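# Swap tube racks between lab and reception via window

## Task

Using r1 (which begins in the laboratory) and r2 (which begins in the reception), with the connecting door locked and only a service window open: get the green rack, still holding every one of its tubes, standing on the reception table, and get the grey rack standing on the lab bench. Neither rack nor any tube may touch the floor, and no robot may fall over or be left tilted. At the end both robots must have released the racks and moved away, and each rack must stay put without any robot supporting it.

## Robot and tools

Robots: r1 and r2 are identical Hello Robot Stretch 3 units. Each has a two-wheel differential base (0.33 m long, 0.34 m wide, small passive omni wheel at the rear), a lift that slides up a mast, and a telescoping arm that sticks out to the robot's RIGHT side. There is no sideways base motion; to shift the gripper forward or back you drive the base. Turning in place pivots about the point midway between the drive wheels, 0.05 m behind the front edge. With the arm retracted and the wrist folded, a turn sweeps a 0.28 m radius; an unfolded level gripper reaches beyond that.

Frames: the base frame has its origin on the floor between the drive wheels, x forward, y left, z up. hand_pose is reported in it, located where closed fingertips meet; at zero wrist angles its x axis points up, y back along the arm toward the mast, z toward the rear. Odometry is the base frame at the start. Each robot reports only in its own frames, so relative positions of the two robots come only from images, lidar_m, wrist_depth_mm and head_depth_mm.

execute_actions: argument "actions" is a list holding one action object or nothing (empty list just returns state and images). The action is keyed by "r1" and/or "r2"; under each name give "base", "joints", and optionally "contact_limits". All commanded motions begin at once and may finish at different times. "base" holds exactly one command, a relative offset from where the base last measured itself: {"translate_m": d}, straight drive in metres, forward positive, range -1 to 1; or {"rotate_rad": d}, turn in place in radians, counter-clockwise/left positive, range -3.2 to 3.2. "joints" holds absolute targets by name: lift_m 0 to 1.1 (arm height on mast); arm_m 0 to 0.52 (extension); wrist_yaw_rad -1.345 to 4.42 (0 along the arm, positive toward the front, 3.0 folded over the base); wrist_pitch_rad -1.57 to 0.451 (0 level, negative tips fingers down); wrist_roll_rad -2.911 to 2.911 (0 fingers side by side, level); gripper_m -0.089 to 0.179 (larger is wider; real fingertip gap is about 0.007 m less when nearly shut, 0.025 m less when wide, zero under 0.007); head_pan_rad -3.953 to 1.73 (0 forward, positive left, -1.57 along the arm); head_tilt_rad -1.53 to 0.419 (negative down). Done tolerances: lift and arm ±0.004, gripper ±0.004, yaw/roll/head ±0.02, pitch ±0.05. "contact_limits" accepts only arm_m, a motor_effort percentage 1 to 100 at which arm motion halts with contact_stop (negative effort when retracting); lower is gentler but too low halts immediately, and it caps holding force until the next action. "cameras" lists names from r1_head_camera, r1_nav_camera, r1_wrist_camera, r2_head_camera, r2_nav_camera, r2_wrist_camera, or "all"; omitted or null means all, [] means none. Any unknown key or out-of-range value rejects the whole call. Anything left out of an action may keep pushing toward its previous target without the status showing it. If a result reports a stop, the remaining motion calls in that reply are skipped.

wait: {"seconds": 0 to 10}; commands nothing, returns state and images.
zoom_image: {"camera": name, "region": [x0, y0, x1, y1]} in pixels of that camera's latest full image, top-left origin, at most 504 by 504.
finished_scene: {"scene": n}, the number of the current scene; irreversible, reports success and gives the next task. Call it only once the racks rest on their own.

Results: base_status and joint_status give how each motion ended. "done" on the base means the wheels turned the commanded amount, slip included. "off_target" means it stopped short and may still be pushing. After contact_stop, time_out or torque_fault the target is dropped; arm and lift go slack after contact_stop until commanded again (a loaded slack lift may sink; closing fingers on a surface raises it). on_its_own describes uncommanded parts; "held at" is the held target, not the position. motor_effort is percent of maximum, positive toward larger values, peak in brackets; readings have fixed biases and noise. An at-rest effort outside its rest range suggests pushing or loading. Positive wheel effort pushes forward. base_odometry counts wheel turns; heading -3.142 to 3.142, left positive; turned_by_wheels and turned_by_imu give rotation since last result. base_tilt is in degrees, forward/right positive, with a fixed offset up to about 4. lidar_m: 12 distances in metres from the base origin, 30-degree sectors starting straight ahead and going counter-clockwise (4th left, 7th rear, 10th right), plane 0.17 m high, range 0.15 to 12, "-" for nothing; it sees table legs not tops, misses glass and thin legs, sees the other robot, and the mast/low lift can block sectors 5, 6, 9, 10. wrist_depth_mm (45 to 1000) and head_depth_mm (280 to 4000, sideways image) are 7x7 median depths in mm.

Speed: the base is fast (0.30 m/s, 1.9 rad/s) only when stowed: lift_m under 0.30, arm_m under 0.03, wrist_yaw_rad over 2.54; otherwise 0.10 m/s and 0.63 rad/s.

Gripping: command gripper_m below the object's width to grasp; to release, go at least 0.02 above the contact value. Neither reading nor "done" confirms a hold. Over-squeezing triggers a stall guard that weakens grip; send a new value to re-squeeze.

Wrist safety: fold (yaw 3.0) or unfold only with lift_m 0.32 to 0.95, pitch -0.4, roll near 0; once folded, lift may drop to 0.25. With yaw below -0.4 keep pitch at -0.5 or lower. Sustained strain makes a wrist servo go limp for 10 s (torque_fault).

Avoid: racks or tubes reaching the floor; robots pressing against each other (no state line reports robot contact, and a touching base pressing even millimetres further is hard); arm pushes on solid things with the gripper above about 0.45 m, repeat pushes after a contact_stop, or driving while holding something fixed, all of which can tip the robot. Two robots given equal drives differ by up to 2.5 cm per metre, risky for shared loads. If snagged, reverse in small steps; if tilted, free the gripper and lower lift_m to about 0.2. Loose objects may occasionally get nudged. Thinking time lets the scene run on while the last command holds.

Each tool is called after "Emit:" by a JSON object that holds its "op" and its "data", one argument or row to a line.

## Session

Emit:
{"op": "execute_actions", "data": {
  "actions": []
}}

Scene clock: 0.00 s.
r1.base_odometry: x=+0.000 y=+0.000 heading=+0.000 (m, m, rad; r1's odometry frame)
r1.turned_by_wheels: +0.000 (rad since the last result)
r1.turned_by_imu: +0.000 (rad since the last result)
r1.base_tilt: forward=+0.8 right=-0.9 (deg)
r1.lidar_m: 1.28 2.42 1.14 0.87 0.87 0.94 1.02 1.01 1.09 1.63 3.41 2.15
r1.head_depth_mm: 1850 2803 - - - 1450 2153 / 1872 2636 - - - 1332 2013 / 1885 2714 - - - 1512 1961 / 1901 2900 - - - 1861 1876 / 1909 2955 3881 3922 3968 3068 2083 / 1932 3010 3660 3725 3682 2973 2064 / 1960 3027 3546 3502 3564 2960 2044
r1.base_status: not commanded
r1.joint_positions: lift_m=+0.386 arm_m=-0.003 wrist_yaw_rad=+2.960 wrist_pitch_rad=-0.628 wrist_roll_rad=+0.001 gripper_m=+0.037 head_pan_rad=+0.006 head_tilt_rad=+0.007
r1.joint_status: not commanded
r1.motor_effort: left_wheel=+0 right_wheel=-1 lift_m=+37 arm_m=+1 wrist_yaw_rad=-1 wrist_pitch_rad=+5 wrist_roll_rad=+0 gripper_m=+0 head_pan_rad=-1 head_tilt_rad=+1 (%)
r1.hand_pose: x=+0.0137 y=+0.0481 z=+0.3546 quat_wxyz=(+0.279, +0.690, +0.156, +0.650) (m; r1's base frame)
r1.wrist_depth_mm: 674 - 894 - - - - / 726 803 943 - - - - / 769 795 803 799 808 815 820 / 673 678 678 679 691 675 681 / 580 578 - 608 597 598 599 / 507 525 - - 518 526 523 / 459 - - - 464 465 477
r2.base_odometry: x=+0.000 y=+0.000 heading=+0.000 (m, m, rad; r2's odometry frame)
r2.turned_by_wheels: +0.000 (rad since the last result)
r2.turned_by_imu: +0.000 (rad since the last result)
r2.base_tilt: forward=-1.0 right=+1.0 (deg)
r2.lidar_m: 0.86 1.07 2.04 1.76 1.92 2.39 1.97 1.20 1.07 1.10 0.97 0.86
r2.head_depth_mm: 754 759 766 773 780 781 788 / 799 806 783 786 791 801 803 / 827 834 840 843 849 856 863 / 854 859 865 874 880 887 891 / 886 891 899 903 913 920 928 / 918 926 932 940 946 952 964 / 951 961 967 975 985 995 1001
r2.base_status: not commanded
r2.joint_positions: lift_m=+0.485 arm_m=-0.002 wrist_yaw_rad=+2.985 wrist_pitch_rad=-0.415 wrist_roll_rad=+0.016 gripper_m=+0.037 head_pan_rad=-0.008 head_tilt_rad=+0.012
r2.joint_status: not commanded
r2.motor_effort: left_wheel=+0 right_wheel=-1 lift_m=+28 arm_m=+0 wrist_yaw_rad=+0 wrist_pitch_rad=+6 wrist_roll_rad=+0 gripper_m=+0 head_pan_rad=+0 head_tilt_rad=+3 (%)
r2.hand_pose: x=+0.0139 y=+0.0794 z=+0.4978 quat_wxyz=(+0.201, +0.706, +0.090, +0.673) (m; r2's base frame)
r2.wrist_depth_mm: - - - - - - - / - - - - - - - / - - - - - - - / - - - - - - - / 891 882 - 870 889 838 838 / 741 737 - 720 - 713 711 / 637 635 - 618 610 604 613
pictures: r1_head_camera (sideways: a quarter turn clockwise sets it upright), r1_nav_camera (sideways: a quarter turn counterclockwise sets it upright), r1_wrist_camera, r2_head_camera (sideways: a quarter turn clockwise sets it upright), r2_nav_camera (sideways: a quarter turn counterclockwise sets it upright), r2_wrist_camera
Images, in order (width x height): r1_head_camera 896x504, r1_nav_camera 672x504, r1_wrist_camera 644x364, r2_head_camera 896x504, r2_nav_camera 672x504, r2_wrist_camera 644x364.

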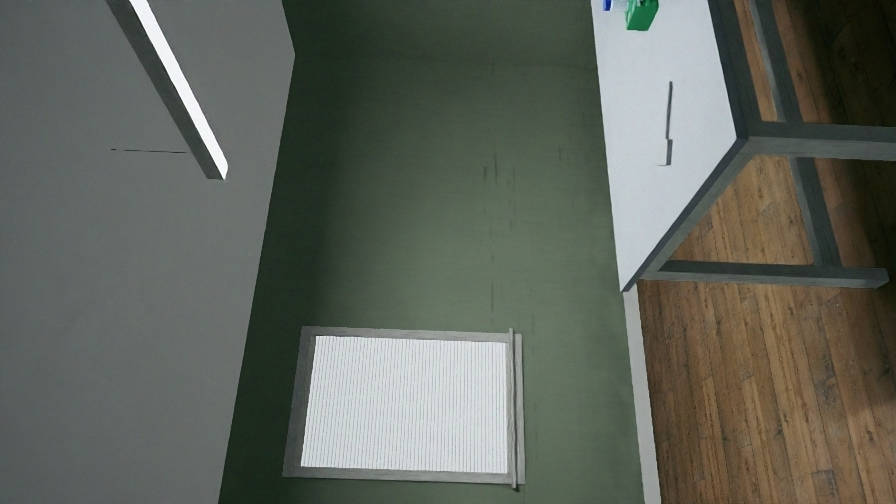

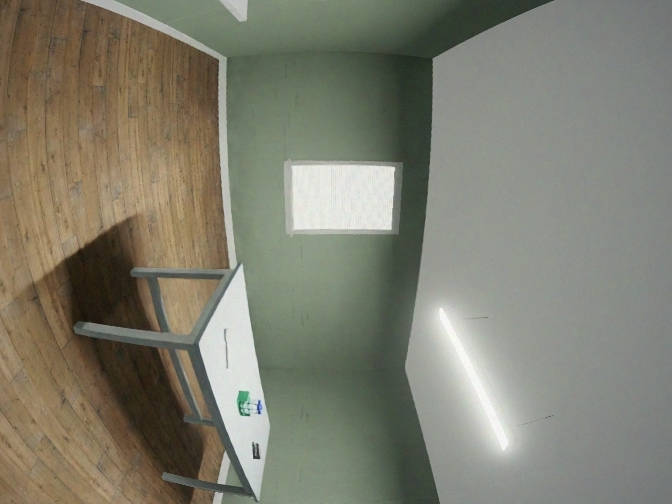

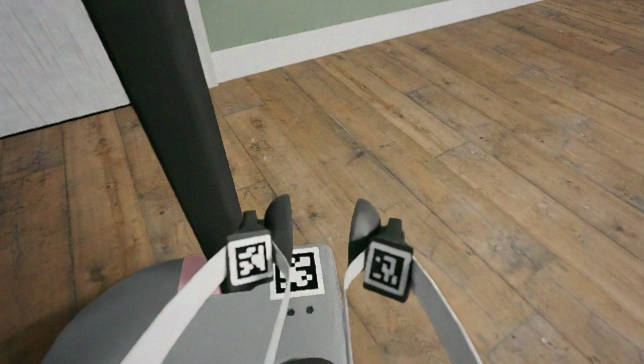

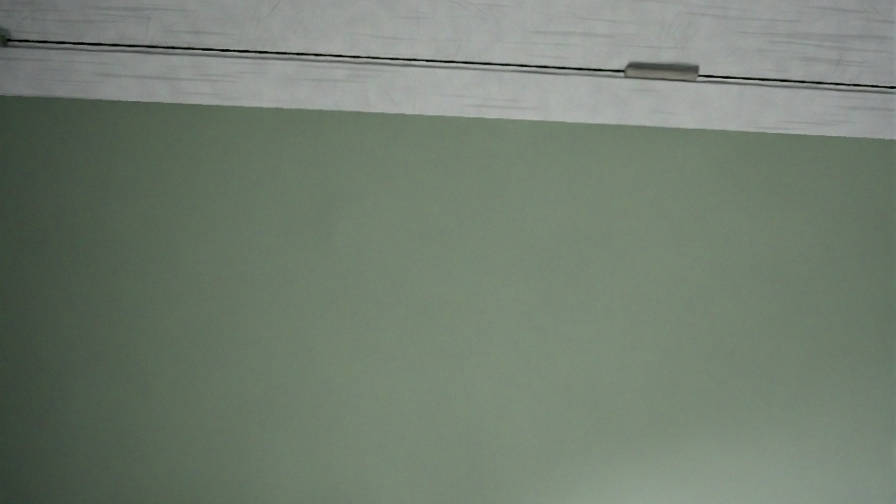

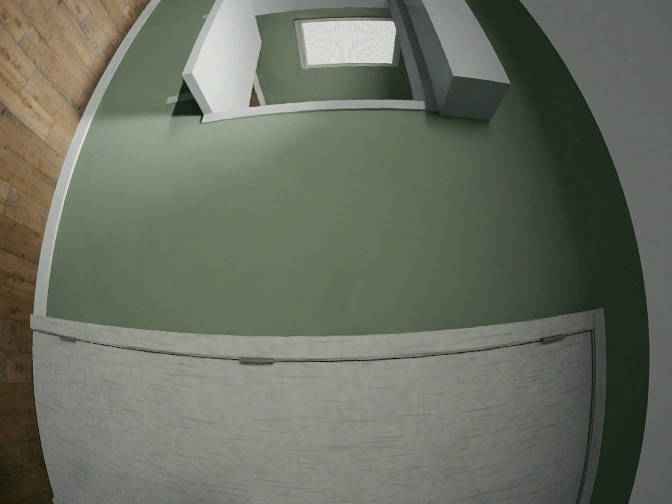

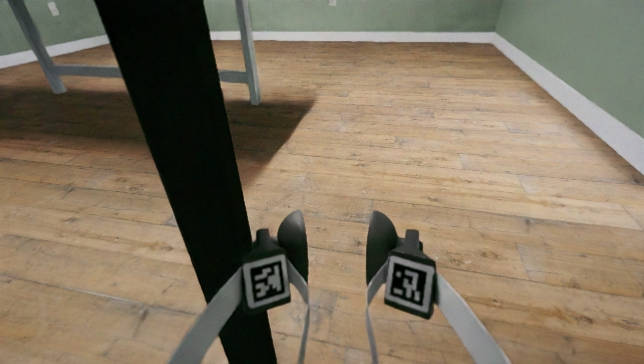

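Emit:
{"op": "execute_actions", "data": {
  "actions": [
    {"r1":{"base":{"rotate_rad":0.09},"joints":{"lift_m":0.28,"wrist_pitch_rad":-0.4,"head_pan_rad":-0.45,"head_tilt_rad":-0.3}},"r2":{"base":{"rotate_rad":2.0},"joints":{"lift_m":0.28,"head_pan_rad":0.05,"head_tilt_rad":-0.3}}}
  ],
  "cameras": ["r1_head_camera","r2_head_camera"]
}}

Scene clock: 12.80 s.
r1.base_odometry: x=+0.000 y=+0.000 heading=+0.090 (m, m, rad; r1's odometry frame)
r1.turned_by_wheels: +0.090 (rad since the last result)
r1.turned_by_imu: +0.091 (rad since the last result)
r1.base_tilt: forward=+0.8 right=-0.9 (deg)
r1.lidar_m: 1.83 1.99 1.07 0.87 0.87 0.97 1.01 1.01 1.13 1.84 2.42 1.28
r1.head_depth_mm: 3184 3355 3503 3559 2519 1887 1479 / 3495 3665 3797 2422 2606 1871 1467 / 3786 - - 2097 2559 1853 1467 / - - - 1823 2521 1851 1452 / - - - 1652 2285 1779 1446 / 3765 - - 1639 2235 1746 1432 / 3456 3734 3911 1815 2246 1800 1432
r1.base_status: done
r1.joint_positions: lift_m=+0.280 arm_m=-0.003 wrist_yaw_rad=+2.960 wrist_pitch_rad=-0.419 wrist_roll_rad=+0.001 gripper_m=+0.037 head_pan_rad=-0.443 head_tilt_rad=-0.296
r1.joint_status: all done
r1.motor_effort: left_wheel=-4(8) right_wheel=+3(8) lift_m=+28(31) arm_m=+1(1) wrist_yaw_rad=+1(0) wrist_pitch_rad=+9(8) wrist_roll_rad=+1(0) gripper_m=+0(0) head_pan_rad=-3(27) head_tilt_rad=-2(18) (%)
r1.hand_pose: x=+0.0193 y=+0.0786 z=+0.2927 quat_wxyz=(+0.210, +0.702, +0.084, +0.675) (m; r1's base frame)
r1.wrist_depth_mm: 659 - 817 931 - - - / 694 - 888 - - - - / 770 - 926 957 970 - - / 695 696 723 726 725 747 756 / 567 568 - 586 607 609 600 / 474 499 - 497 484 506 510 / - - - - 422 433 433
r2.base_odometry: x=+0.000 y=+0.000 heading=+2.000 (m, m, rad; r2's odometry frame)
r2.turned_by_wheels: +2.000 (rad since the last result)
r2.turned_by_imu: +1.972 (rad since the last result)
r2.base_tilt: forward=-0.9 right=+1.0 (deg)
r2.lidar_m: 1.21 2.38 2.39 1.28 1.07 1.10 1.03 0.87 0.85 1.00 1.65 1.75
r2.head_depth_mm: 3397 3525 3655 3537 2472 1819 1426 / 3660 3795 - 1739 2214 1799 1434 / - - - 1571 2196 1782 1421 / - - - 1537 2266 1647 1413 / 3732 - - 1653 2382 1767 1407 / 3440 3676 3792 1939 2351 1760 1391 / 3160 3306 3447 3089 2352 1736 1393
r2.base_status: done
r2.joint_positions: lift_m=+0.281 arm_m=-0.002 wrist_yaw_rad=+2.985 wrist_pitch_rad=-0.416 wrist_roll_rad=+0.016 gripper_m=+0.037 head_pan_rad=+0.043 head_tilt_rad=-0.296
r2.joint_status: all done
r2.motor_effort: left_wheel=-2(6) right_wheel=+3(10) lift_m=+16(25) arm_m=+0(0) wrist_yaw_rad=+0(0) wrist_pitch_rad=+7(7) wrist_roll_rad=+0(0) gripper_m=+0(0) head_pan_rad=+2(8) head_tilt_rad=-3(25) (%)
r2.hand_pose: x=+0.0138 y=+0.0793 z=+0.2936 quat_wxyz=(+0.201, +0.706, +0.090, +0.673) (m; r2's base frame)
r2.wrist_depth_mm: 794 - - - - - - / 822 898 - - - - - / 838 938 - 971 933 915 904 / 753 754 733 719 707 713 692 / 609 591 - 587 592 573 566 / 497 501 - 506 - 476 472 / 445 - - - 415 411 406
pictures: r1_head_camera (sideways: a quarter turn clockwise sets it upright), r2_head_camera (sideways: a quarter turn clockwise sets it upright)
Images, in order (width x height): r1_head_camera 896x504, r2_head_camera 896x504.

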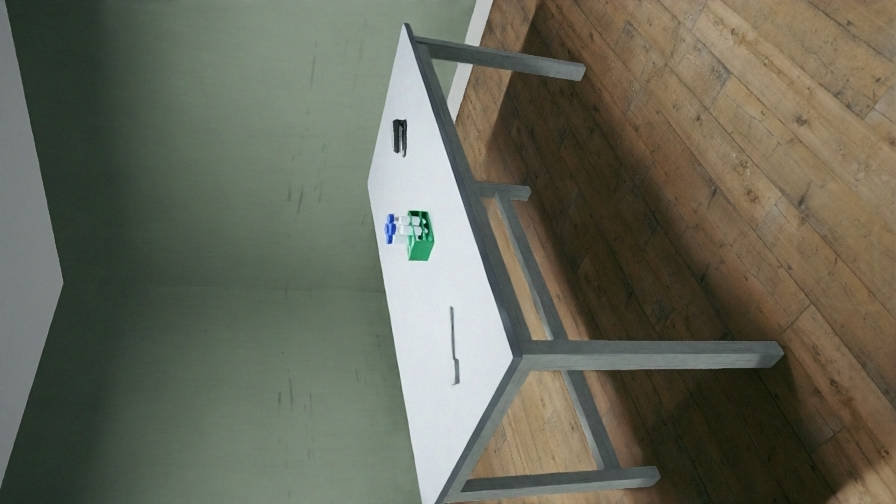

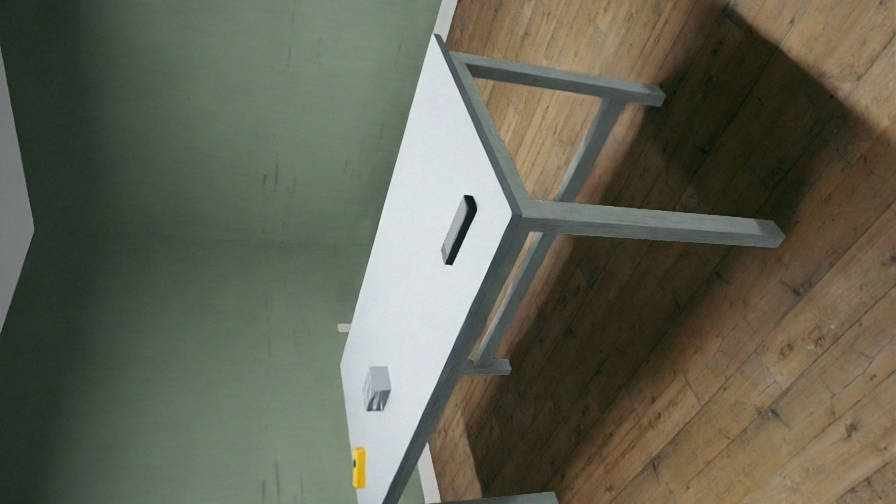

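Emit:
{"op": "execute_actions", "data": {
  "actions": [
    {"r1":{"base":{"rotate_rad":-0.026}},"r2":{"base":{"rotate_rad":0.463}}}
  ],
  "cameras": []
}}

Emit:
{"op": "execute_actions", "data": {
  "actions": [
    {"r1":{"base":{"translate_m":1.0},"joints":{"head_pan_rad":-0.9,"head_tilt_rad":-0.6}},"r2":{"base":{"translate_m":1.0},"joints":{"head_pan_rad":-0.45,"head_tilt_rad":-0.6}}}
  ],
  "cameras": ["r1_head_camera","r2_head_camera"]
}}

Scene clock: 49.93 s.
r1.base_odometry: x=+0.000 y=+0.000 heading=+0.064 (m, m, rad; r1's odometry frame)
r1.turned_by_wheels: -0.026 (rad since the last result)
r1.turned_by_imu: -0.026 (rad since the last result)
r1.base_tilt: forward=+0.8 right=-0.8 (deg)
r1.lidar_m: 1.83 2.10 1.09 0.86 0.87 0.96 1.02 1.01 1.12 1.78 2.42 1.28
r1.head_depth_mm: 3202 3281 3471 3539 2651 1896 1481 / 3457 3588 3808 2480 2530 1886 1463 / 3679 3970 - 2121 2583 1877 1457 / - - - 1837 2542 1844 1451 / - - - 1674 2413 1825 1437 / 3796 - - 1638 2156 1687 1440 / 3568 3780 - 1775 2236 1805 1420
r1.base_status: done
r1.joint_positions: lift_m=+0.280 arm_m=-0.003 wrist_yaw_rad=+2.960 wrist_pitch_rad=-0.419 wrist_roll_rad=+0.001 gripper_m=+0.037 head_pan_rad=-0.443 head_tilt_rad=-0.296
r1.joint_status: not commanded
r1.motor_effort: left_wheel=-1(6) right_wheel=+0(5) lift_m=+28(29) arm_m=+1(1) wrist_yaw_rad=+0(1) wrist_pitch_rad=+8(9) wrist_roll_rad=+0(1) gripper_m=+0(0) head_pan_rad=-3(3) head_tilt_rad=-3(3) (%)
r1.hand_pose: x=+0.0193 y=+0.0786 z=+0.2927 quat_wxyz=(+0.210, +0.702, +0.084, +0.675) (m; r1's base frame)
r1.wrist_depth_mm: 666 - 805 927 - - - / 709 - 905 - - - - / 750 - 885 932 945 977 - / 691 701 713 741 743 729 764 / 564 572 - 581 591 607 599 / 473 504 - 500 485 499 503 / - - - - 423 428 432
r2.base_odometry: x=+0.000 y=+0.000 heading=+2.463 (m, m, rad; r2's odometry frame)
r2.turned_by_wheels: +0.463 (rad since the last result)
r2.turned_by_imu: +0.456 (rad since the last result)
r2.base_tilt: forward=-1.0 right=+0.9 (deg)
r2.lidar_m: 2.38 2.75 1.34 1.09 1.07 1.08 0.87 0.85 0.97 1.50 3.66 1.21
r2.head_depth_mm: 3406 3609 - 1623 2350 1817 1430 / 3277 3535 3757 1905 2460 1806 1432 / 3155 3402 3590 3240 2435 1793 1420 / 3068 3279 3514 3410 2392 1778 1414 / 2970 3147 3376 3518 2372 1761 1408 / 2869 3069 3241 3374 2343 1750 1396 / 2783 2942 3130 3252 2326 1727 1385
r2.base_status: done
r2.joint_positions: lift_m=+0.281 arm_m=-0.002 wrist_yaw_rad=+2.985 wrist_pitch_rad=-0.416 wrist_roll_rad=+0.016 gripper_m=+0.037 head_pan_rad=+0.043 head_tilt_rad=-0.296
r2.joint_status: not commanded
r2.motor_effort: left_wheel=-2(6) right_wheel=+3(8) lift_m=+15(16) arm_m=+0(0) wrist_yaw_rad=+0(1) wrist_pitch_rad=+7(7) wrist_roll_rad=+0(0) gripper_m=+0(0) head_pan_rad=+2(2) head_tilt_rad=-2(2) (%)
r2.hand_pose: x=+0.0138 y=+0.0793 z=+0.2936 quat_wxyz=(+0.201, +0.706, +0.090, +0.673) (m; r2's base frame)
r2.wrist_depth_mm: 788 - - - - - - / 853 907 - - - - - / 877 939 - 944 935 919 911 / 748 741 725 739 725 714 679 / 611 597 - 592 589 565 566 / 501 498 - 508 - 474 472 / 446 - - - 415 414 409
pictures: none
No camera images: the call's "cameras" was empty. Leave "cameras" out to get every camera's image.

Scene clock: 55.03 s.
r1.base_odometry: x=+0.998 y=+0.064 heading=+0.064 (m, m, rad; r1's odometry frame)
r1.turned_by_wheels: +0.000 (rad since the last result)
r1.turned_by_imu: +0.006 (rad since the last result)
r1.base_tilt: forward=+0.7 right=-0.8 (deg)
r1.lidar_m: 0.84 2.81 1.49 1.23 1.22 1.36 1.95 1.95 2.16 3.10 0.44 0.89
r1.head_depth_mm: 2504 2736 2984 2299 1766 1452 1222 / 2554 2768 1390 2081 1777 1444 1219 / 2671 2826 1293 918 762 1393 1208 / 2757 2930 1105 909 709 683 913 / 2819 3022 1250 898 704 1339 1188 / 2965 3250 1235 889 697 1363 1188 / 3065 3401 1216 878 714 1380 1179
r1.base_status: done
r1.joint_positions: lift_m=+0.280 arm_m=-0.003 wrist_yaw_rad=+2.960 wrist_pitch_rad=-0.418 wrist_roll_rad=+0.001 gripper_m=+0.037 head_pan_rad=-0.893 head_tilt_rad=-0.593
r1.joint_status: all done
r1.motor_effort: left_wheel=-1(9) right_wheel=+0(7) lift_m=+29(29) arm_m=+1(1) wrist_yaw_rad=+0(2) wrist_pitch_rad=+9(9) wrist_roll_rad=+1(0) gripper_m=+1(0) head_pan_rad=-2(27) head_tilt_rad=-4(20) (%)
r1.hand_pose: x=+0.0193 y=+0.0787 z=+0.2929 quat_wxyz=(+0.209, +0.702, +0.084, +0.675) (m; r1's base frame)
r1.wrist_depth_mm: 903 - - - - - - / 964 - - - - - - / 890 - 950 936 978 954 - / 698 689 711 713 754 754 737 / 565 564 - 581 598 591 600 / 480 502 - 499 479 502 508 / - - - - 426 436 432
r2.base_odometry: x=-0.778 y=+0.628 heading=+2.463 (m, m, rad; r2's odometry frame)
r2.turned_by_wheels: +0.000 (rad since the last result)
r2.turned_by_imu: -0.002 (rad since the last result)
r2.base_tilt: forward=-0.9 right=+0.9 (deg)
r2.lidar_m: 1.39 2.51 1.82 1.47 1.46 1.58 1.80 1.81 1.97 0.58 1.22 1.34
r2.head_depth_mm: 2953 3227 1226 895 746 1408 1195 / 3192 3483 1205 883 1556 1400 1190 / 3338 3683 1188 878 1630 1389 1183 / 3061 3256 1118 940 1663 1380 1176 / 2786 2945 1155 1883 1658 1371 1172 / 2550 2755 1149 2047 1638 1365 1168 / 2358 2554 1262 1910 1633 1356 1155
r2.base_status: done
r2.joint_positions: lift_m=+0.281 arm_m=-0.002 wrist_yaw_rad=+2.985 wrist_pitch_rad=-0.416 wrist_roll_rad=+0.016 gripper_m=+0.037 head_pan_rad=-0.443 head_tilt_rad=-0.593
r2.joint_status: all done
r2.motor_effort: left_wheel=-2(5) right_wheel=+2(10) lift_m=+16(16) arm_m=+0(0) wrist_yaw_rad=-1(1) wrist_pitch_rad=+7(7) wrist_roll_rad=+0(0) gripper_m=+0(0) head_pan_rad=-4(31) head_tilt_rad=-3(26) (%)
r2.hand_pose: x=+0.0138 y=+0.0792 z=+0.2936 quat_wxyz=(+0.201, +0.706, +0.090, +0.673) (m; r2's base frame)
r2.wrist_depth_mm: - - - - - - - / - - - - - - - / - - - 951 939 929 916 / 754 741 741 727 707 698 695 / 609 588 - 577 602 573 560 / 501 503 - 503 - 480 474 / 446 - - - 418 416 408
pictures: r1_head_camera (sideways: a quarter turn clockwise sets it upright), r2_head_camera (sideways: a quarter turn clockwise sets it upright)
Images, in order (width x height): r1_head_camera 896x504, r2_head_camera 896x504.

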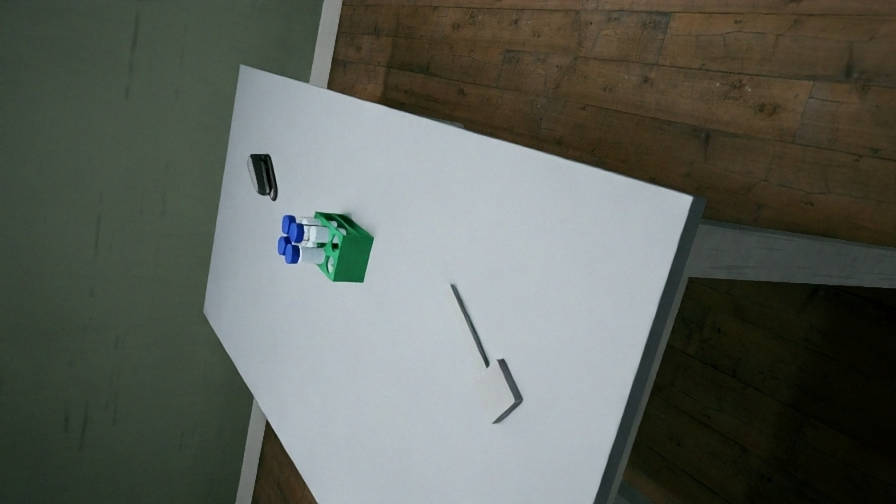

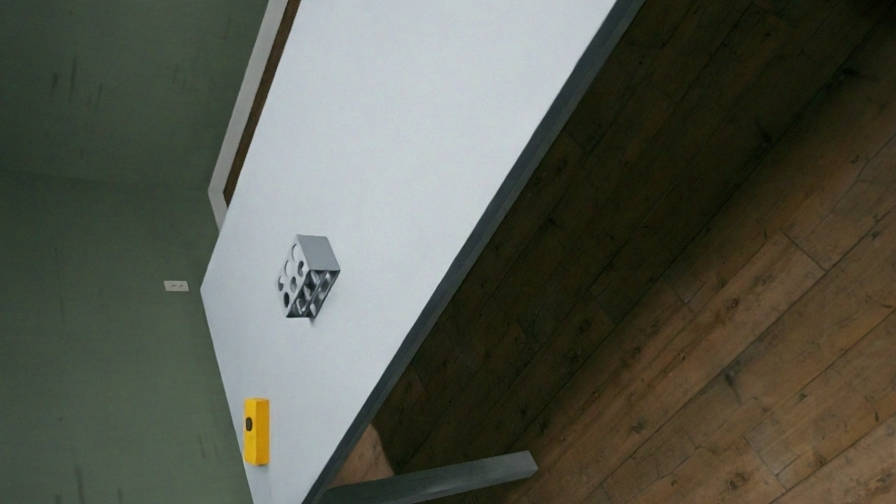

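Emit:
{"op": "execute_actions", "data": {
  "actions": [
    {"r1":{"base":{"translate_m":0.43},"joints":{"lift_m":0.82,"head_pan_rad":-1.3,"head_tilt_rad":-0.7}},"r2":{"base":{"translate_m":0.52},"joints":{"lift_m":0.82,"head_pan_rad":-0.8,"head_tilt_rad":-0.8}}}
  ],
  "cameras": ["r1_head_camera","r2_head_camera"]
}}

Scene clock: 69.07 s.
r1.base_odometry: x=+1.427 y=+0.091 heading=+0.064 (m, m, rad; r1's odometry frame)
r1.turned_by_wheels: +0.000 (rad since the last result)
r1.turned_by_imu: +0.003 (rad since the last result)
r1.base_tilt: forward=+0.7 right=-0.7 (deg)
r1.lidar_m: 2.41 2.41 1.66 1.37 1.37 1.52 2.36 2.34 0.39 1.72 0.76 0.43
r1.head_depth_mm: 2555 2909 2691 1839 662 557 - / 2537 2884 1109 813 656 553 - / 2543 1513 1050 802 653 561 - / 2519 1480 933 796 630 562 - / 2483 1456 1030 791 641 540 1120 / 2477 1434 1011 783 636 536 1114 / 2508 1420 1000 774 629 534 1110
r1.base_status: done
r1.joint_positions: lift_m=+0.820 arm_m=-0.003 wrist_yaw_rad=+2.960 wrist_pitch_rad=-0.418 wrist_roll_rad=+0.001 gripper_m=+0.037 head_pan_rad=-1.293 head_tilt_rad=-0.691
r1.joint_status: all done
r1.motor_effort: left_wheel=-1(9) right_wheel=+1(7) lift_m=+44(49) arm_m=+1(1) wrist_yaw_rad=-1(1) wrist_pitch_rad=+8(8) wrist_roll_rad=+1(0) gripper_m=+0(0) head_pan_rad=-3(25) head_tilt_rad=-3(13) (%)
r1.hand_pose: x=+0.0193 y=+0.0787 z=+0.8325 quat_wxyz=(+0.209, +0.702, +0.083, +0.675) (m; r1's base frame)
r1.wrist_depth_mm: 943 - - - - - - / - - - - - - - / - - - - - - - / - - - - - - - / - - - - - - - / - - - - - - - / 936 970 957 974 972 974 -
r2.base_odometry: x=-1.183 y=+0.955 heading=+2.462 (m, m, rad; r2's odometry frame)
r2.turned_by_wheels: +0.000 (rad since the last result)
r2.turned_by_imu: +0.000 (rad since the last result)
r2.base_tilt: forward=-1.0 right=+1.0 (deg)
r2.lidar_m: 0.88 2.03 2.06 1.66 1.65 1.79 2.31 2.28 0.71 1.04 1.04 1.13
r2.head_depth_mm: 2603 2706 862 706 599 1315 - / 2698 2684 857 701 609 1319 1102 / 2806 1079 845 697 630 1261 1116 / 2909 1066 793 691 1354 1251 1107 / 3027 1051 781 686 1399 1249 1103 / 3010 1042 823 682 1421 1240 1097 / 2653 1034 816 710 1409 1229 1091
r2.base_status: done
r2.joint_positions: lift_m=+0.819 arm_m=-0.002 wrist_yaw_rad=+2.985 wrist_pitch_rad=-0.417 wrist_roll_rad=+0.016 gripper_m=+0.037 head_pan_rad=-0.793 head_tilt_rad=-0.790
r2.joint_status: all done
r2.motor_effort: left_wheel=-2(6) right_wheel=+1(8) lift_m=+38(40) arm_m=+0(0) wrist_yaw_rad=-1(0) wrist_pitch_rad=+7(7) wrist_roll_rad=+0(0) gripper_m=+0(0) head_pan_rad=-3(25) head_tilt_rad=-5(23) (%)
r2.hand_pose: x=+0.0138 y=+0.0792 z=+0.8324 quat_wxyz=(+0.201, +0.706, +0.090, +0.673) (m; r2's base frame)
r2.wrist_depth_mm: - - - - - - - / - - - - - - - / - - - - - - - / - - - - - - - / - - - - - - - / - - - - - - - / - - - 930 947 936 923
pictures: r1_head_camera (sideways: a quarter turn clockwise sets it upright), r2_head_camera (sideways: a quarter turn clockwise sets it upright)
Images, in order (width x height): r1_head_camera 896x504, r2_head_camera 896x504.

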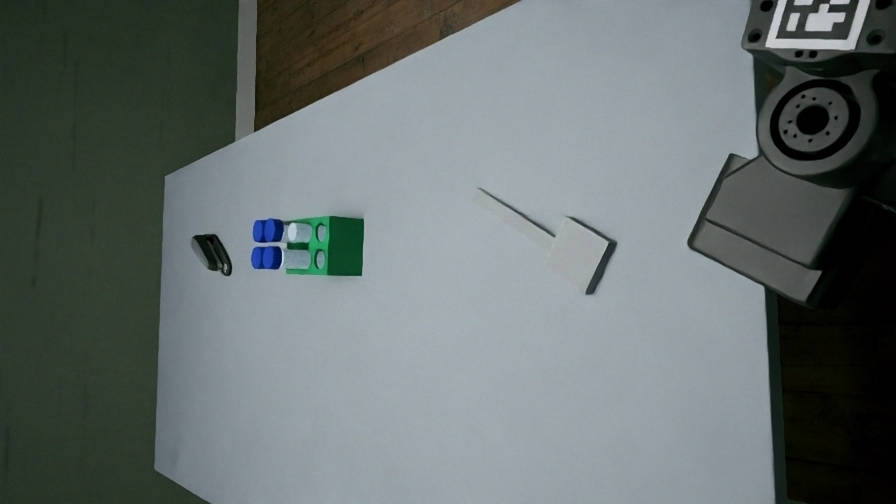

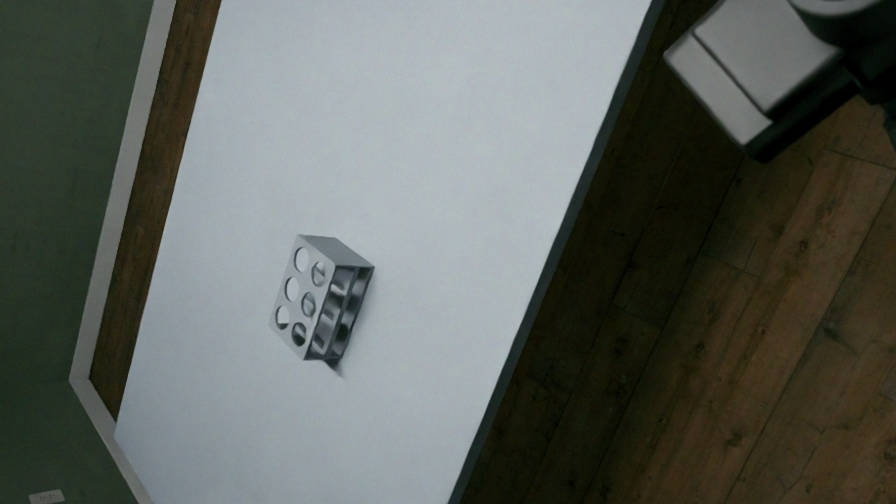

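Emit:
{"op": "execute_actions", "data": {
  "actions": [
    {"r1":{"base":{"rotate_rad":0.26},"joints":{"wrist_yaw_rad":0,"gripper_m":0.15,"arm_m":0.39,"wrist_pitch_rad":-0.385,"head_pan_rad":-1.57}},"r2":{"base":{"rotate_rad":0.25},"joints":{"lift_m":0.79,"wrist_yaw_rad":1.57,"gripper_m":0.15,"arm_m":0.435,"head_pan_rad":-1.1}}}
  ],
  "cameras": ["r2_head_camera","r1_wrist_camera","r2_wrist_camera"]
}}

Scene clock: 88.43 s.
r1.base_odometry: x=+1.427 y=+0.091 heading=+0.324 (m, m, rad; r1's odometry frame)
r1.turned_by_wheels: +0.260 (rad since the last result)
r1.turned_by_imu: +0.261 (rad since the last result)
r1.base_tilt: forward=+0.7 right=-0.7 (deg)
r1.lidar_m: 2.40 2.10 1.45 1.36 1.39 1.78 2.35 2.40 0.39 1.73 0.51 0.43
r1.head_depth_mm: 2598 2934 2640 2045 - - - / 2542 2895 2731 - 655 544 920 / 2563 1609 - 774 651 548 1155 / 2523 1486 954 772 633 543 1155 / 2507 1460 1023 791 641 540 1139 / 2477 1427 1012 783 636 539 1117 / 2494 1405 1001 775 632 535 1108
r1.base_status: done
r1.joint_positions: lift_m=+0.820 arm_m=+0.390 wrist_yaw_rad=+0.000 wrist_pitch_rad=-0.403 wrist_roll_rad=+0.001 gripper_m=+0.150 head_pan_rad=-1.563 head_tilt_rad=-0.691
r1.joint_status: all done
r1.motor_effort: left_wheel=-4(8) right_wheel=+3(8) lift_m=+44(44) arm_m=+5(6) wrist_yaw_rad=+0(3) wrist_pitch_rad=+8(9) wrist_roll_rad=+1(1) gripper_m=+1(99) head_pan_rad=-3(22) head_tilt_rad=-3(4) (%)
r1.hand_pose: x=-0.0214 y=-0.7609 z=+0.8357 quat_wxyz=(+0.693, +0.142, -0.693, -0.142) (m; r1's base frame)
r1.wrist_depth_mm: - - - - - - - / - 633 656 279 693 - - / 428 442 447 278 467 - - / 331 335 339 248 346 360 - / 264 281 274 262 283 294 297 / 232 213 229 232 233 - 239 / 190 195 197 199 200 201 204
r2.base_odometry: x=-1.183 y=+0.955 heading=+2.712 (m, m, rad; r2's odometry frame)
r2.turned_by_wheels: +0.250 (rad since the last result)
r2.turned_by_imu: +0.247 (rad since the last result)
r2.base_tilt: forward=-1.0 right=+1.0 (deg)
r2.lidar_m: 2.03 2.05 1.79 1.65 1.67 2.06 2.29 0.71 1.12 1.03 1.04 0.88
r2.head_depth_mm: 2592 2708 936 705 599 1273 1128 / 2684 2672 883 699 609 1264 1119 / 2783 1079 845 681 630 1260 1115 / 2891 1068 816 690 1350 1251 1108 / 2982 1054 780 684 1378 1246 1099 / 3045 1040 798 679 1418 1242 1097 / 2830 1031 817 695 1412 1230 1090
r2.base_status: done
r2.joint_positions: lift_m=+0.791 arm_m=+0.435 wrist_yaw_rad=+1.570 wrist_pitch_rad=-0.417 wrist_roll_rad=+0.016 gripper_m=+0.150 head_pan_rad=-1.093 head_tilt_rad=-0.790
r2.joint_status: all done
r2.motor_effort: left_wheel=-2(4) right_wheel=+4(6) lift_m=+16(36) arm_m=+4(7) wrist_yaw_rad=-1(3) wrist_pitch_rad=+7(7) wrist_roll_rad=+0(0) gripper_m=+0(82) head_pan_rad=-3(22) head_tilt_rad=-5(5) (%)
r2.hand_pose: x=+0.2032 y=-0.5798 z=+0.8035 quat_wxyz=(+0.590, +0.596, -0.390, +0.381) (m; r2's base frame)
r2.wrist_depth_mm: - - - - - - - / - - 572 561 538 522 518 / - 393 383 256 350 361 354 / - 293 287 270 275 274 269 / 236 242 229 228 224 229 220 / 195 - 191 189 188 183 183 / 172 161 164 162 161 159 157
pictures: r1_wrist_camera, r2_head_camera (sideways: a quarter turn clockwise sets it upright), r2_wrist_camera
Images, in order (width x height): r1_wrist_camera 644x364, r2_head_camera 896x504, r2_wrist_camera 644x364.

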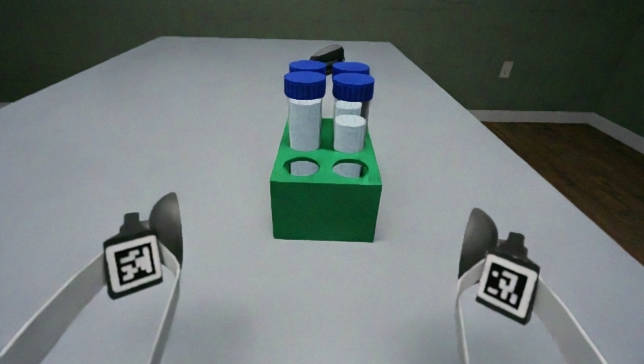

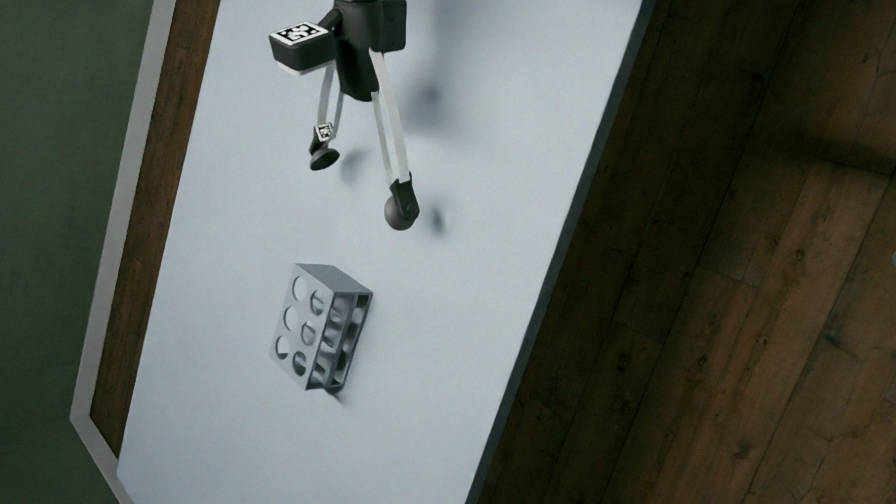

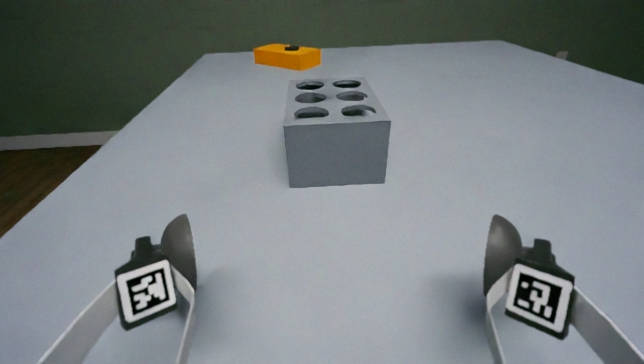

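Emit:
{"op": "execute_actions", "data": {
  "actions": [
    {"r1":{"joints":{"lift_m":0.78,"arm_m":0.49}},"r2":{"base":{"translate_m":0.138},"joints":{"lift_m":0.787}}}
  ],
  "cameras": ["r1_wrist_camera","r2_wrist_camera"]
}}

Scene clock: 98.27 s.
r1.base_odometry: x=+1.427 y=+0.091 heading=+0.324 (m, m, rad; r1's odometry frame)
r1.turned_by_wheels: +0.000 (rad since the last result)
r1.turned_by_imu: +0.000 (rad since the last result)
r1.base_tilt: forward=+0.7 right=-0.7 (deg)
r1.lidar_m: 2.41 2.11 1.45 1.37 1.39 1.78 2.35 2.39 0.39 1.73 0.51 0.43
r1.head_depth_mm: 2615 2941 2626 1956 678 - - / 2589 2934 2489 870 - 537 1054 / 2544 1592 - 802 650 548 1159 / 2511 1486 945 793 630 544 1144 / 2536 1463 1026 789 641 541 1147 / 2462 1431 1008 781 637 536 1123 / 2467 1412 1001 770 632 535 1110
r1.base_status: not commanded
r1.joint_positions: lift_m=+0.780 arm_m=+0.490 wrist_yaw_rad=+0.000 wrist_pitch_rad=-0.403 wrist_roll_rad=+0.001 gripper_m=+0.150 head_pan_rad=-1.563 head_tilt_rad=-0.691
r1.joint_status: all done
r1.motor_effort: left_wheel=-3(3) right_wheel=+3(3) lift_m=+29(42) arm_m=+5(7) wrist_yaw_rad=+0(1) wrist_pitch_rad=+9(8) wrist_roll_rad=+1(0) gripper_m=+1(0) head_pan_rad=-3(3) head_tilt_rad=-4(5) (%)
r1.hand_pose: x=-0.0214 y=-0.8609 z=+0.7962 quat_wxyz=(+0.693, +0.142, -0.693, -0.142) (m; r1's base frame)
r1.wrist_depth_mm: - - - - - - - / 491 509 475 146 469 - - / 342 353 350 167 350 383 - / 263 264 255 173 264 285 317 / 212 222 144 138 194 233 230 / 186 170 170 150 174 - 190 / 149 154 156 157 159 162 162
r2.base_odometry: x=-1.308 y=+1.012 heading=+2.712 (m, m, rad; r2's odometry frame)
r2.turned_by_wheels: +0.000 (rad since the last result)
r2.turned_by_imu: +0.000 (rad since the last result)
r2.base_tilt: forward=-1.0 right=+1.0 (deg)
r2.lidar_m: 1.90 1.91 1.81 1.67 1.69 2.08 2.42 0.82 1.10 1.02 1.03 0.75
r2.head_depth_mm: 2569 2711 924 705 599 1252 1122 / 2678 2653 881 700 597 1273 1121 / 2737 1081 845 687 615 1260 1112 / 2869 1068 814 690 628 1252 1108 / 2992 1054 829 684 1349 1243 1103 / 2996 1043 821 680 1394 1241 1095 / 2652 1029 813 676 1416 1230 1093
r2.base_status: done
r2.joint_positions: lift_m=+0.788 arm_m=+0.435 wrist_yaw_rad=+1.570 wrist_pitch_rad=-0.417 wrist_roll_rad=+0.016 gripper_m=+0.150 head_pan_rad=-1.093 head_tilt_rad=-0.790
r2.joint_status: all done
r2.motor_effort: left_wheel=-2(2) right_wheel=+2(8) lift_m=+16(18) arm_m=+4(4) wrist_yaw_rad=+0(1) wrist_pitch_rad=+7(7) wrist_roll_rad=+0(0) gripper_m=+0(0) head_pan_rad=-5(4) head_tilt_rad=-5(6) (%)
r2.hand_pose: x=+0.2032 y=-0.5798 z=+0.8005 quat_wxyz=(+0.590, +0.596, -0.390, +0.381) (m; r2's base frame)
r2.wrist_depth_mm: - - - - - - - / - - 530 498 538 513 505 / - 383 375 238 358 355 347 / 311 284 266 192 259 269 267 / 230 237 208 137 147 226 216 / 192 - 176 145 156 180 181 / 169 159 159 158 158 157 154
pictures: r1_wrist_camera, r2_wrist_camera
Images, in order (width x height): r1_wrist_camera 644x364, r2_wrist_camera 644x364.

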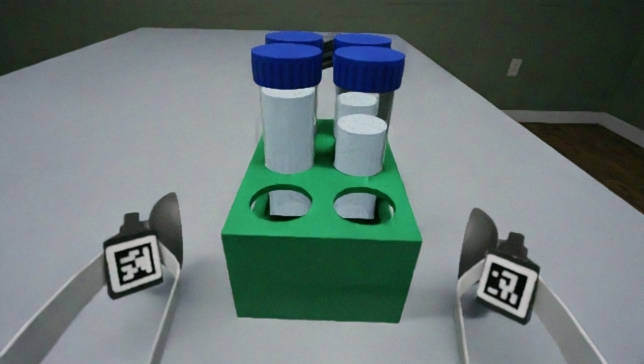

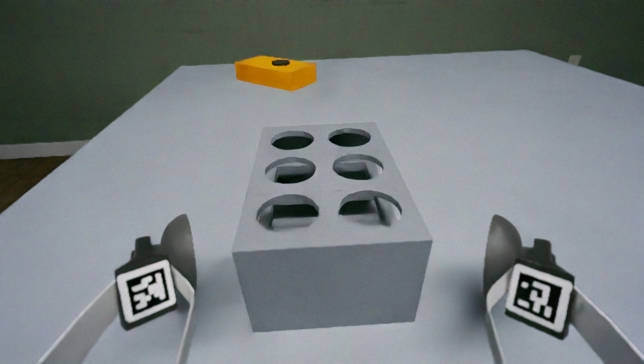

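Emit:
{"op": "execute_actions", "data": {
  "actions": [
    {"r1":{"joints":{"gripper_m":0.02,"arm_m":0.494}},"r2":{"joints":{"gripper_m":0.025,"arm_m":0.431}}}
  ],
  "cameras": ["r1_wrist_camera","r2_wrist_camera"]
}}

Emit:
{"op": "execute_actions", "data": {
  "actions": [
    {"r1":{"joints":{"lift_m":0.8,"wrist_pitch_rad":-0.33}},"r2":{"joints":{"lift_m":0.82,"wrist_pitch_rad":-0.35}}}
  ],
  "cameras": ["r1_wrist_camera","r2_wrist_camera"]
}}

Scene clock: 105.77 s.
r1.base_odometry: x=+1.427 y=+0.091 heading=+0.324 (m, m, rad; r1's odometry frame)
r1.turned_by_wheels: +0.000 (rad since the last result)
r1.turned_by_imu: +0.000 (rad since the last result)
r1.base_tilt: forward=+0.8 right=-0.7 (deg)
r1.lidar_m: 2.41 2.11 1.46 1.37 1.39 1.78 2.35 2.39 0.39 1.73 0.51 0.43
r1.head_depth_mm: 2606 2939 2661 1946 683 - - / 2576 2933 2461 871 - 538 1057 / 2541 1620 - 802 652 546 1163 / 2534 1481 946 797 629 543 1152 / 2497 1455 1021 789 640 541 1136 / 2490 1429 1012 782 636 538 1118 / 2453 1409 1000 772 631 532 1109
r1.base_status: not commanded
r1.joint_positions: lift_m=+0.780 arm_m=+0.494 wrist_yaw_rad=+0.001 wrist_pitch_rad=-0.400 wrist_roll_rad=+0.001 gripper_m=+0.022 head_pan_rad=-1.563 head_tilt_rad=-0.691
r1.joint_status: all done
r1.motor_effort: left_wheel=-3(3) right_wheel=+2(3) lift_m=+29(29) arm_m=+5(4) wrist_yaw_rad=-2(2) wrist_pitch_rad=+6(9) wrist_roll_rad=+1(1) gripper_m=-36(100) head_pan_rad=-3(3) head_tilt_rad=-5(4) (%)
r1.hand_pose: x=-0.0214 y=-0.8653 z=+0.7970 quat_wxyz=(+0.693, +0.141, -0.693, -0.141) (m; r1's base frame)
r1.wrist_depth_mm: - - - - - - - / 502 518 481 148 476 - - / 348 354 355 168 350 385 - / 264 267 259 170 266 285 - / 213 215 139 137 137 227 231 / 179 179 156 149 152 188 191 / 159 155 158 159 160 161 162
r2.base_odometry: x=-1.308 y=+1.012 heading=+2.712 (m, m, rad; r2's odometry frame)
r2.turned_by_wheels: +0.000 (rad since the last result)
r2.turned_by_imu: +0.001 (rad since the last result)
r2.base_tilt: forward=-1.0 right=+0.9 (deg)
r2.lidar_m: 1.90 1.92 1.81 1.66 1.69 2.09 2.42 0.82 1.10 1.02 1.03 0.75
r2.head_depth_mm: 2578 2740 925 706 600 1248 1125 / 2667 2660 884 699 596 1268 1121 / 2773 1080 850 688 616 1261 1111 / 2862 1067 803 691 629 1258 1109 / 2989 1056 830 686 1349 1243 1100 / 2984 1040 824 681 1394 1238 1098 / 2657 1031 814 676 1413 1232 1091
r2.base_status: not commanded
r2.joint_positions: lift_m=+0.788 arm_m=+0.431 wrist_yaw_rad=+1.571 wrist_pitch_rad=-0.416 wrist_roll_rad=+0.016 gripper_m=+0.026 head_pan_rad=-1.093 head_tilt_rad=-0.790
r2.joint_status: all done
r2.motor_effort: left_wheel=-2(2) right_wheel=+2(3) lift_m=+16(16) arm_m=-4(6) wrist_yaw_rad=-1(0) wrist_pitch_rad=+7(7) wrist_roll_rad=+0(0) gripper_m=-24(97) head_pan_rad=-4(4) head_tilt_rad=-4(5) (%)
r2.hand_pose: x=+0.2032 y=-0.5764 z=+0.8006 quat_wxyz=(+0.590, +0.596, -0.390, +0.381) (m; r2's base frame)
r2.wrist_depth_mm: - - - - - - - / - - 522 499 542 514 514 / - 386 374 237 361 356 350 / 313 285 281 188 248 270 265 / 232 229 193 136 134 218 214 / 192 191 144 141 140 183 182 / 164 163 160 155 155 157 156
pictures: r1_wrist_camera, r2_wrist_camera
Images, in order (width x height): r1_wrist_camera 644x364, r2_wrist_camera 644x364.

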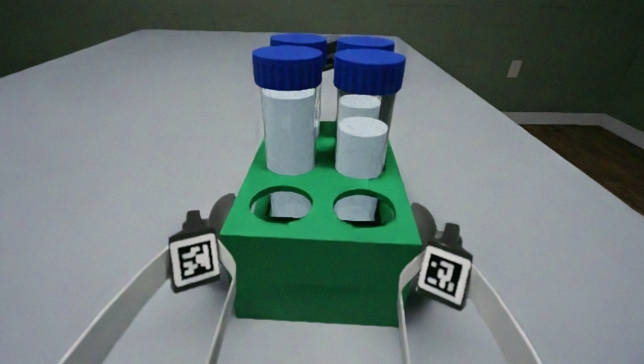

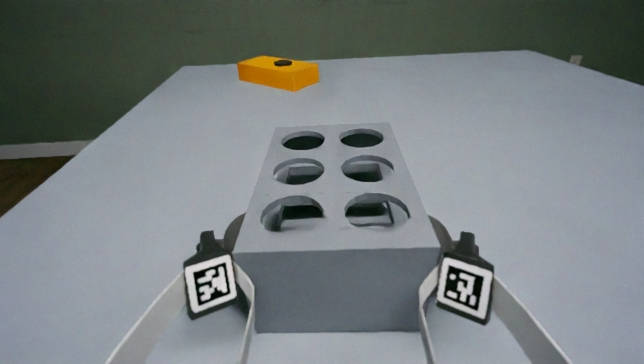

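Scene clock: 106.87 s.
r1.base_odometry: x=+1.427 y=+0.091 heading=+0.324 (m, m, rad; r1's odometry frame)
r1.turned_by_wheels: +0.000 (rad since the last result)
r1.turned_by_imu: +0.000 (rad since the last result)
r1.base_tilt: forward=+0.8 right=-0.8 (deg)
r1.lidar_m: 2.41 2.11 1.45 1.37 1.39 1.78 2.35 2.39 0.39 1.73 0.51 0.43
r1.head_depth_mm: 2590 2941 2637 1952 681 - - / 2558 2924 2549 - - 539 974 / 2551 1601 - 799 651 547 1158 / 2488 1476 - 797 632 544 1154 / 2518 1470 1023 790 642 541 1144 / 2480 1435 1010 782 635 535 1118 / 2430 1404 999 771 629 533 1111
r1.base_status: not commanded
r1.joint_positions: lift_m=+0.800 arm_m=+0.494 wrist_yaw_rad=+0.001 wrist_pitch_rad=-0.384 wrist_roll_rad=+0.001 gripper_m=+0.026 head_pan_rad=-1.563 head_tilt_rad=-0.691
r1.joint_status: wrist_pitch_rad off_target (ended at -0.384, target -0.330); the others done
r1.on_its_own: gripper_m is held at +0.028, not at your +0.020, by its stall guard, which is still easing
r1.motor_effort: left_wheel=-3(3) right_wheel=+3(3) lift_m=+48(49) arm_m=+5(5) wrist_yaw_rad=-1(2) wrist_pitch_rad=+26(25) wrist_roll_rad=+0(0) gripper_m=-4(36) head_pan_rad=-3(3) head_tilt_rad=-4(4) (%)
r1.hand_pose: x=-0.0214 y=-0.8672 z=+0.8200 quat_wxyz=(+0.694, +0.135, -0.694, -0.135) (m; r1's base frame)
r1.wrist_depth_mm: - - - - - - - / - 617 624 158 600 - - / 408 412 416 172 412 - - / 308 306 301 174 308 331 - / 243 246 139 137 137 261 263 / 204 204 152 147 149 217 219 / 178 177 179 176 177 183 186
r2.base_odometry: x=-1.308 y=+1.012 heading=+2.712 (m, m, rad; r2's odometry frame)
r2.turned_by_wheels: +0.000 (rad since the last result)
r2.turned_by_imu: +0.000 (rad since the last result)
r2.base_tilt: forward=-1.0 right=+1.0 (deg)
r2.lidar_m: 1.90 1.91 1.81 1.67 1.68 2.08 2.42 0.82 1.11 1.02 1.03 0.75
r2.head_depth_mm: 2564 2717 - 708 598 1248 1126 / 2667 2672 879 701 596 1272 1119 / 2764 1081 788 694 616 1261 1116 / 2867 1066 727 690 627 1250 1108 / 2980 1056 831 685 1351 1240 1103 / 3000 1041 824 680 1393 1238 1097 / 2664 1032 812 678 1413 1231 1089
r2.base_status: not commanded
r2.joint_positions: lift_m=+0.819 arm_m=+0.431 wrist_yaw_rad=+1.571 wrist_pitch_rad=-0.387 wrist_roll_rad=+0.016 gripper_m=+0.032 head_pan_rad=-1.093 head_tilt_rad=-0.790
r2.joint_status: all done
r2.on_its_own: gripper_m is held at +0.031, not at your +0.025, by its stall guard, which is still easing
r2.motor_effort: left_wheel=-2(2) right_wheel=+2(3) lift_m=+40(42) arm_m=-3(4) wrist_yaw_rad=-1(1) wrist_pitch_rad=+14(16) wrist_roll_rad=+0(1) gripper_m=-16(24) head_pan_rad=-3(4) head_tilt_rad=-5(5) (%)
r2.hand_pose: x=+0.2069 y=-0.5764 z=+0.8391 quat_wxyz=(+0.584, +0.590, -0.399, +0.390) (m; r2's base frame)
r2.wrist_depth_mm: - - - - - - - / - - - - - - - / - - 491 235 467 464 448 / - 365 357 190 314 344 340 / - 290 230 136 134 276 269 / 240 240 143 141 140 230 226 / 204 202 197 187 192 194 194
pictures: r1_wrist_camera, r2_wrist_camera
Images, in order (width x height): r1_wrist_camera 644x364, r2_wrist_camera 644x364.

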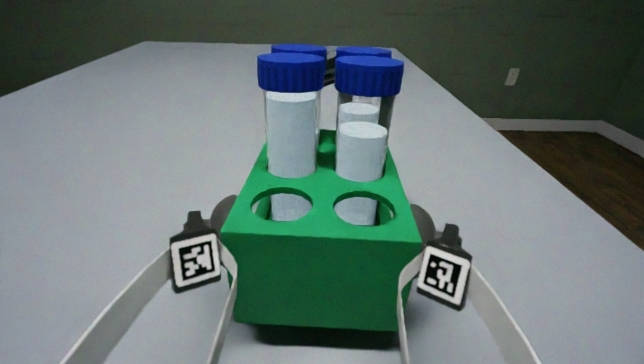

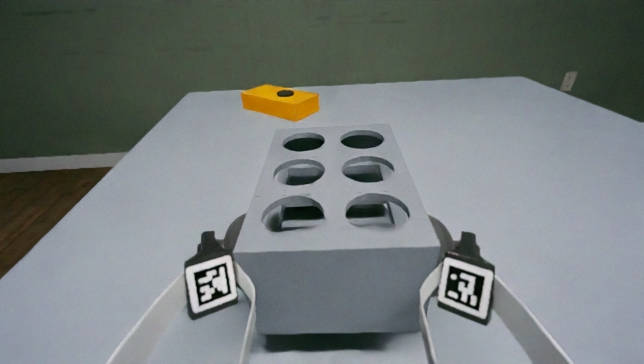

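Emit:
{"op": "execute_actions", "data": {
  "actions": [
    {"r2":{"base":{"rotate_rad":0.23},"joints":{"lift_m":0.86}}}
  ],
  "cameras": ["r1_wrist_camera"]
}}

Scene clock: 113.87 s.
r1.base_odometry: x=+1.427 y=+0.091 heading=+0.324 (m, m, rad; r1's odometry frame)
r1.turned_by_wheels: +0.000 (rad since the last result)
r1.turned_by_imu: +0.000 (rad since the last result)
r1.base_tilt: forward=+0.7 right=-0.7 (deg)
r1.lidar_m: 2.40 2.10 1.45 1.37 1.39 1.79 2.34 2.38 0.39 1.73 0.51 0.43
r1.head_depth_mm: 2567 2948 2618 1961 683 - - / 2567 2944 2602 - - 540 972 / 2554 1610 - 800 651 546 1160 / 2542 1481 - 794 630 544 1155 / 2532 1462 1022 787 641 540 1143 / 2491 1433 1007 779 637 538 1115 / 2448 1406 999 771 632 533 1108
r1.base_status: not commanded
r1.joint_positions: lift_m=+0.800 arm_m=+0.494 wrist_yaw_rad=+0.001 wrist_pitch_rad=-0.384 wrist_roll_rad=+0.001 gripper_m=+0.046 head_pan_rad=-1.563 head_tilt_rad=-0.691
r1.joint_status: not commanded
r1.on_its_own: gripper_m is held at +0.045, not at your +0.020, by its stall guard, which is not easing now
r1.motor_effort: left_wheel=-3(3) right_wheel=+3(3) lift_m=+48(47) arm_m=+5(5) wrist_yaw_rad=-1(1) wrist_pitch_rad=+26(26) wrist_roll_rad=+0(1) gripper_m=-23(24) head_pan_rad=-3(3) head_tilt_rad=-4(4) (%)
r1.hand_pose: x=-0.0214 y=-0.8672 z=+0.8200 quat_wxyz=(+0.694, +0.135, -0.694, -0.135) (m; r1's base frame)
r1.wrist_depth_mm: - - - - - - - / - 614 613 160 606 - - / 400 408 417 171 408 - - / 304 308 300 173 309 332 - / 244 249 139 138 136 262 264 / 204 206 153 148 149 215 219 / 181 177 178 171 177 183 185
r2.base_odometry: x=-1.308 y=+1.012 heading=+2.942 (m, m, rad; r2's odometry frame)
r2.turned_by_wheels: +0.230 (rad since the last result)
r2.turned_by_imu: +0.228 (rad since the last result)
r2.base_tilt: forward=-0.9 right=+1.0 (deg)
r2.lidar_m: 1.89 2.03 1.70 1.67 1.75 2.45 2.43 0.82 1.03 1.02 1.09 0.75
r2.head_depth_mm: 2676 2800 814 708 600 1229 1119 / 2805 1094 855 700 598 1266 1117 / 3011 1081 774 696 630 1256 1114 / 3011 1067 709 690 1378 1255 1109 / 2640 1054 831 687 1430 1249 1101 / 2319 2450 822 734 1426 1240 1096 / 2066 2266 814 1016 1344 1228 1089
r2.base_status: done
r2.joint_positions: lift_m=+0.859 arm_m=+0.431 wrist_yaw_rad=+1.571 wrist_pitch_rad=-0.385 wrist_roll_rad=+0.016 gripper_m=+0.038 head_pan_rad=-1.093 head_tilt_rad=-0.790
r2.joint_status: all done
r2.on_its_own: gripper_m is held at +0.037, not at your +0.025, by its stall guard, which is not easing now
r2.motor_effort: left_wheel=-2(7) right_wheel=+2(8) lift_m=+40(40) arm_m=-3(4) wrist_yaw_rad=-1(2) wrist_pitch_rad=+14(14) wrist_roll_rad=+0(0) gripper_m=-19(19) head_pan_rad=-4(4) head_tilt_rad=-5(6) (%)
r2.hand_pose: x=+0.2071 y=-0.5764 z=+0.8796 quat_wxyz=(+0.584, +0.590, -0.399, +0.390) (m; r2's base frame)
r2.wrist_depth_mm: - - - - - - - / - - - - - - - / - - - 236 577 571 - / - - 435 189 385 417 410 / - - 199 137 134 330 326 / - 297 143 141 141 281 271 / - 246 238 228 230 236 234
pictures: r1_wrist_camera
Images, in order (width x height): r1_wrist_camera 644x364.

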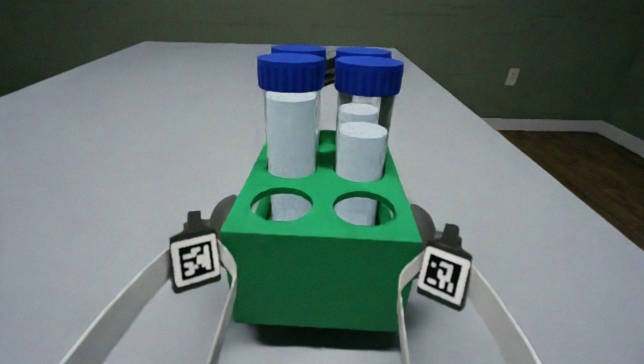

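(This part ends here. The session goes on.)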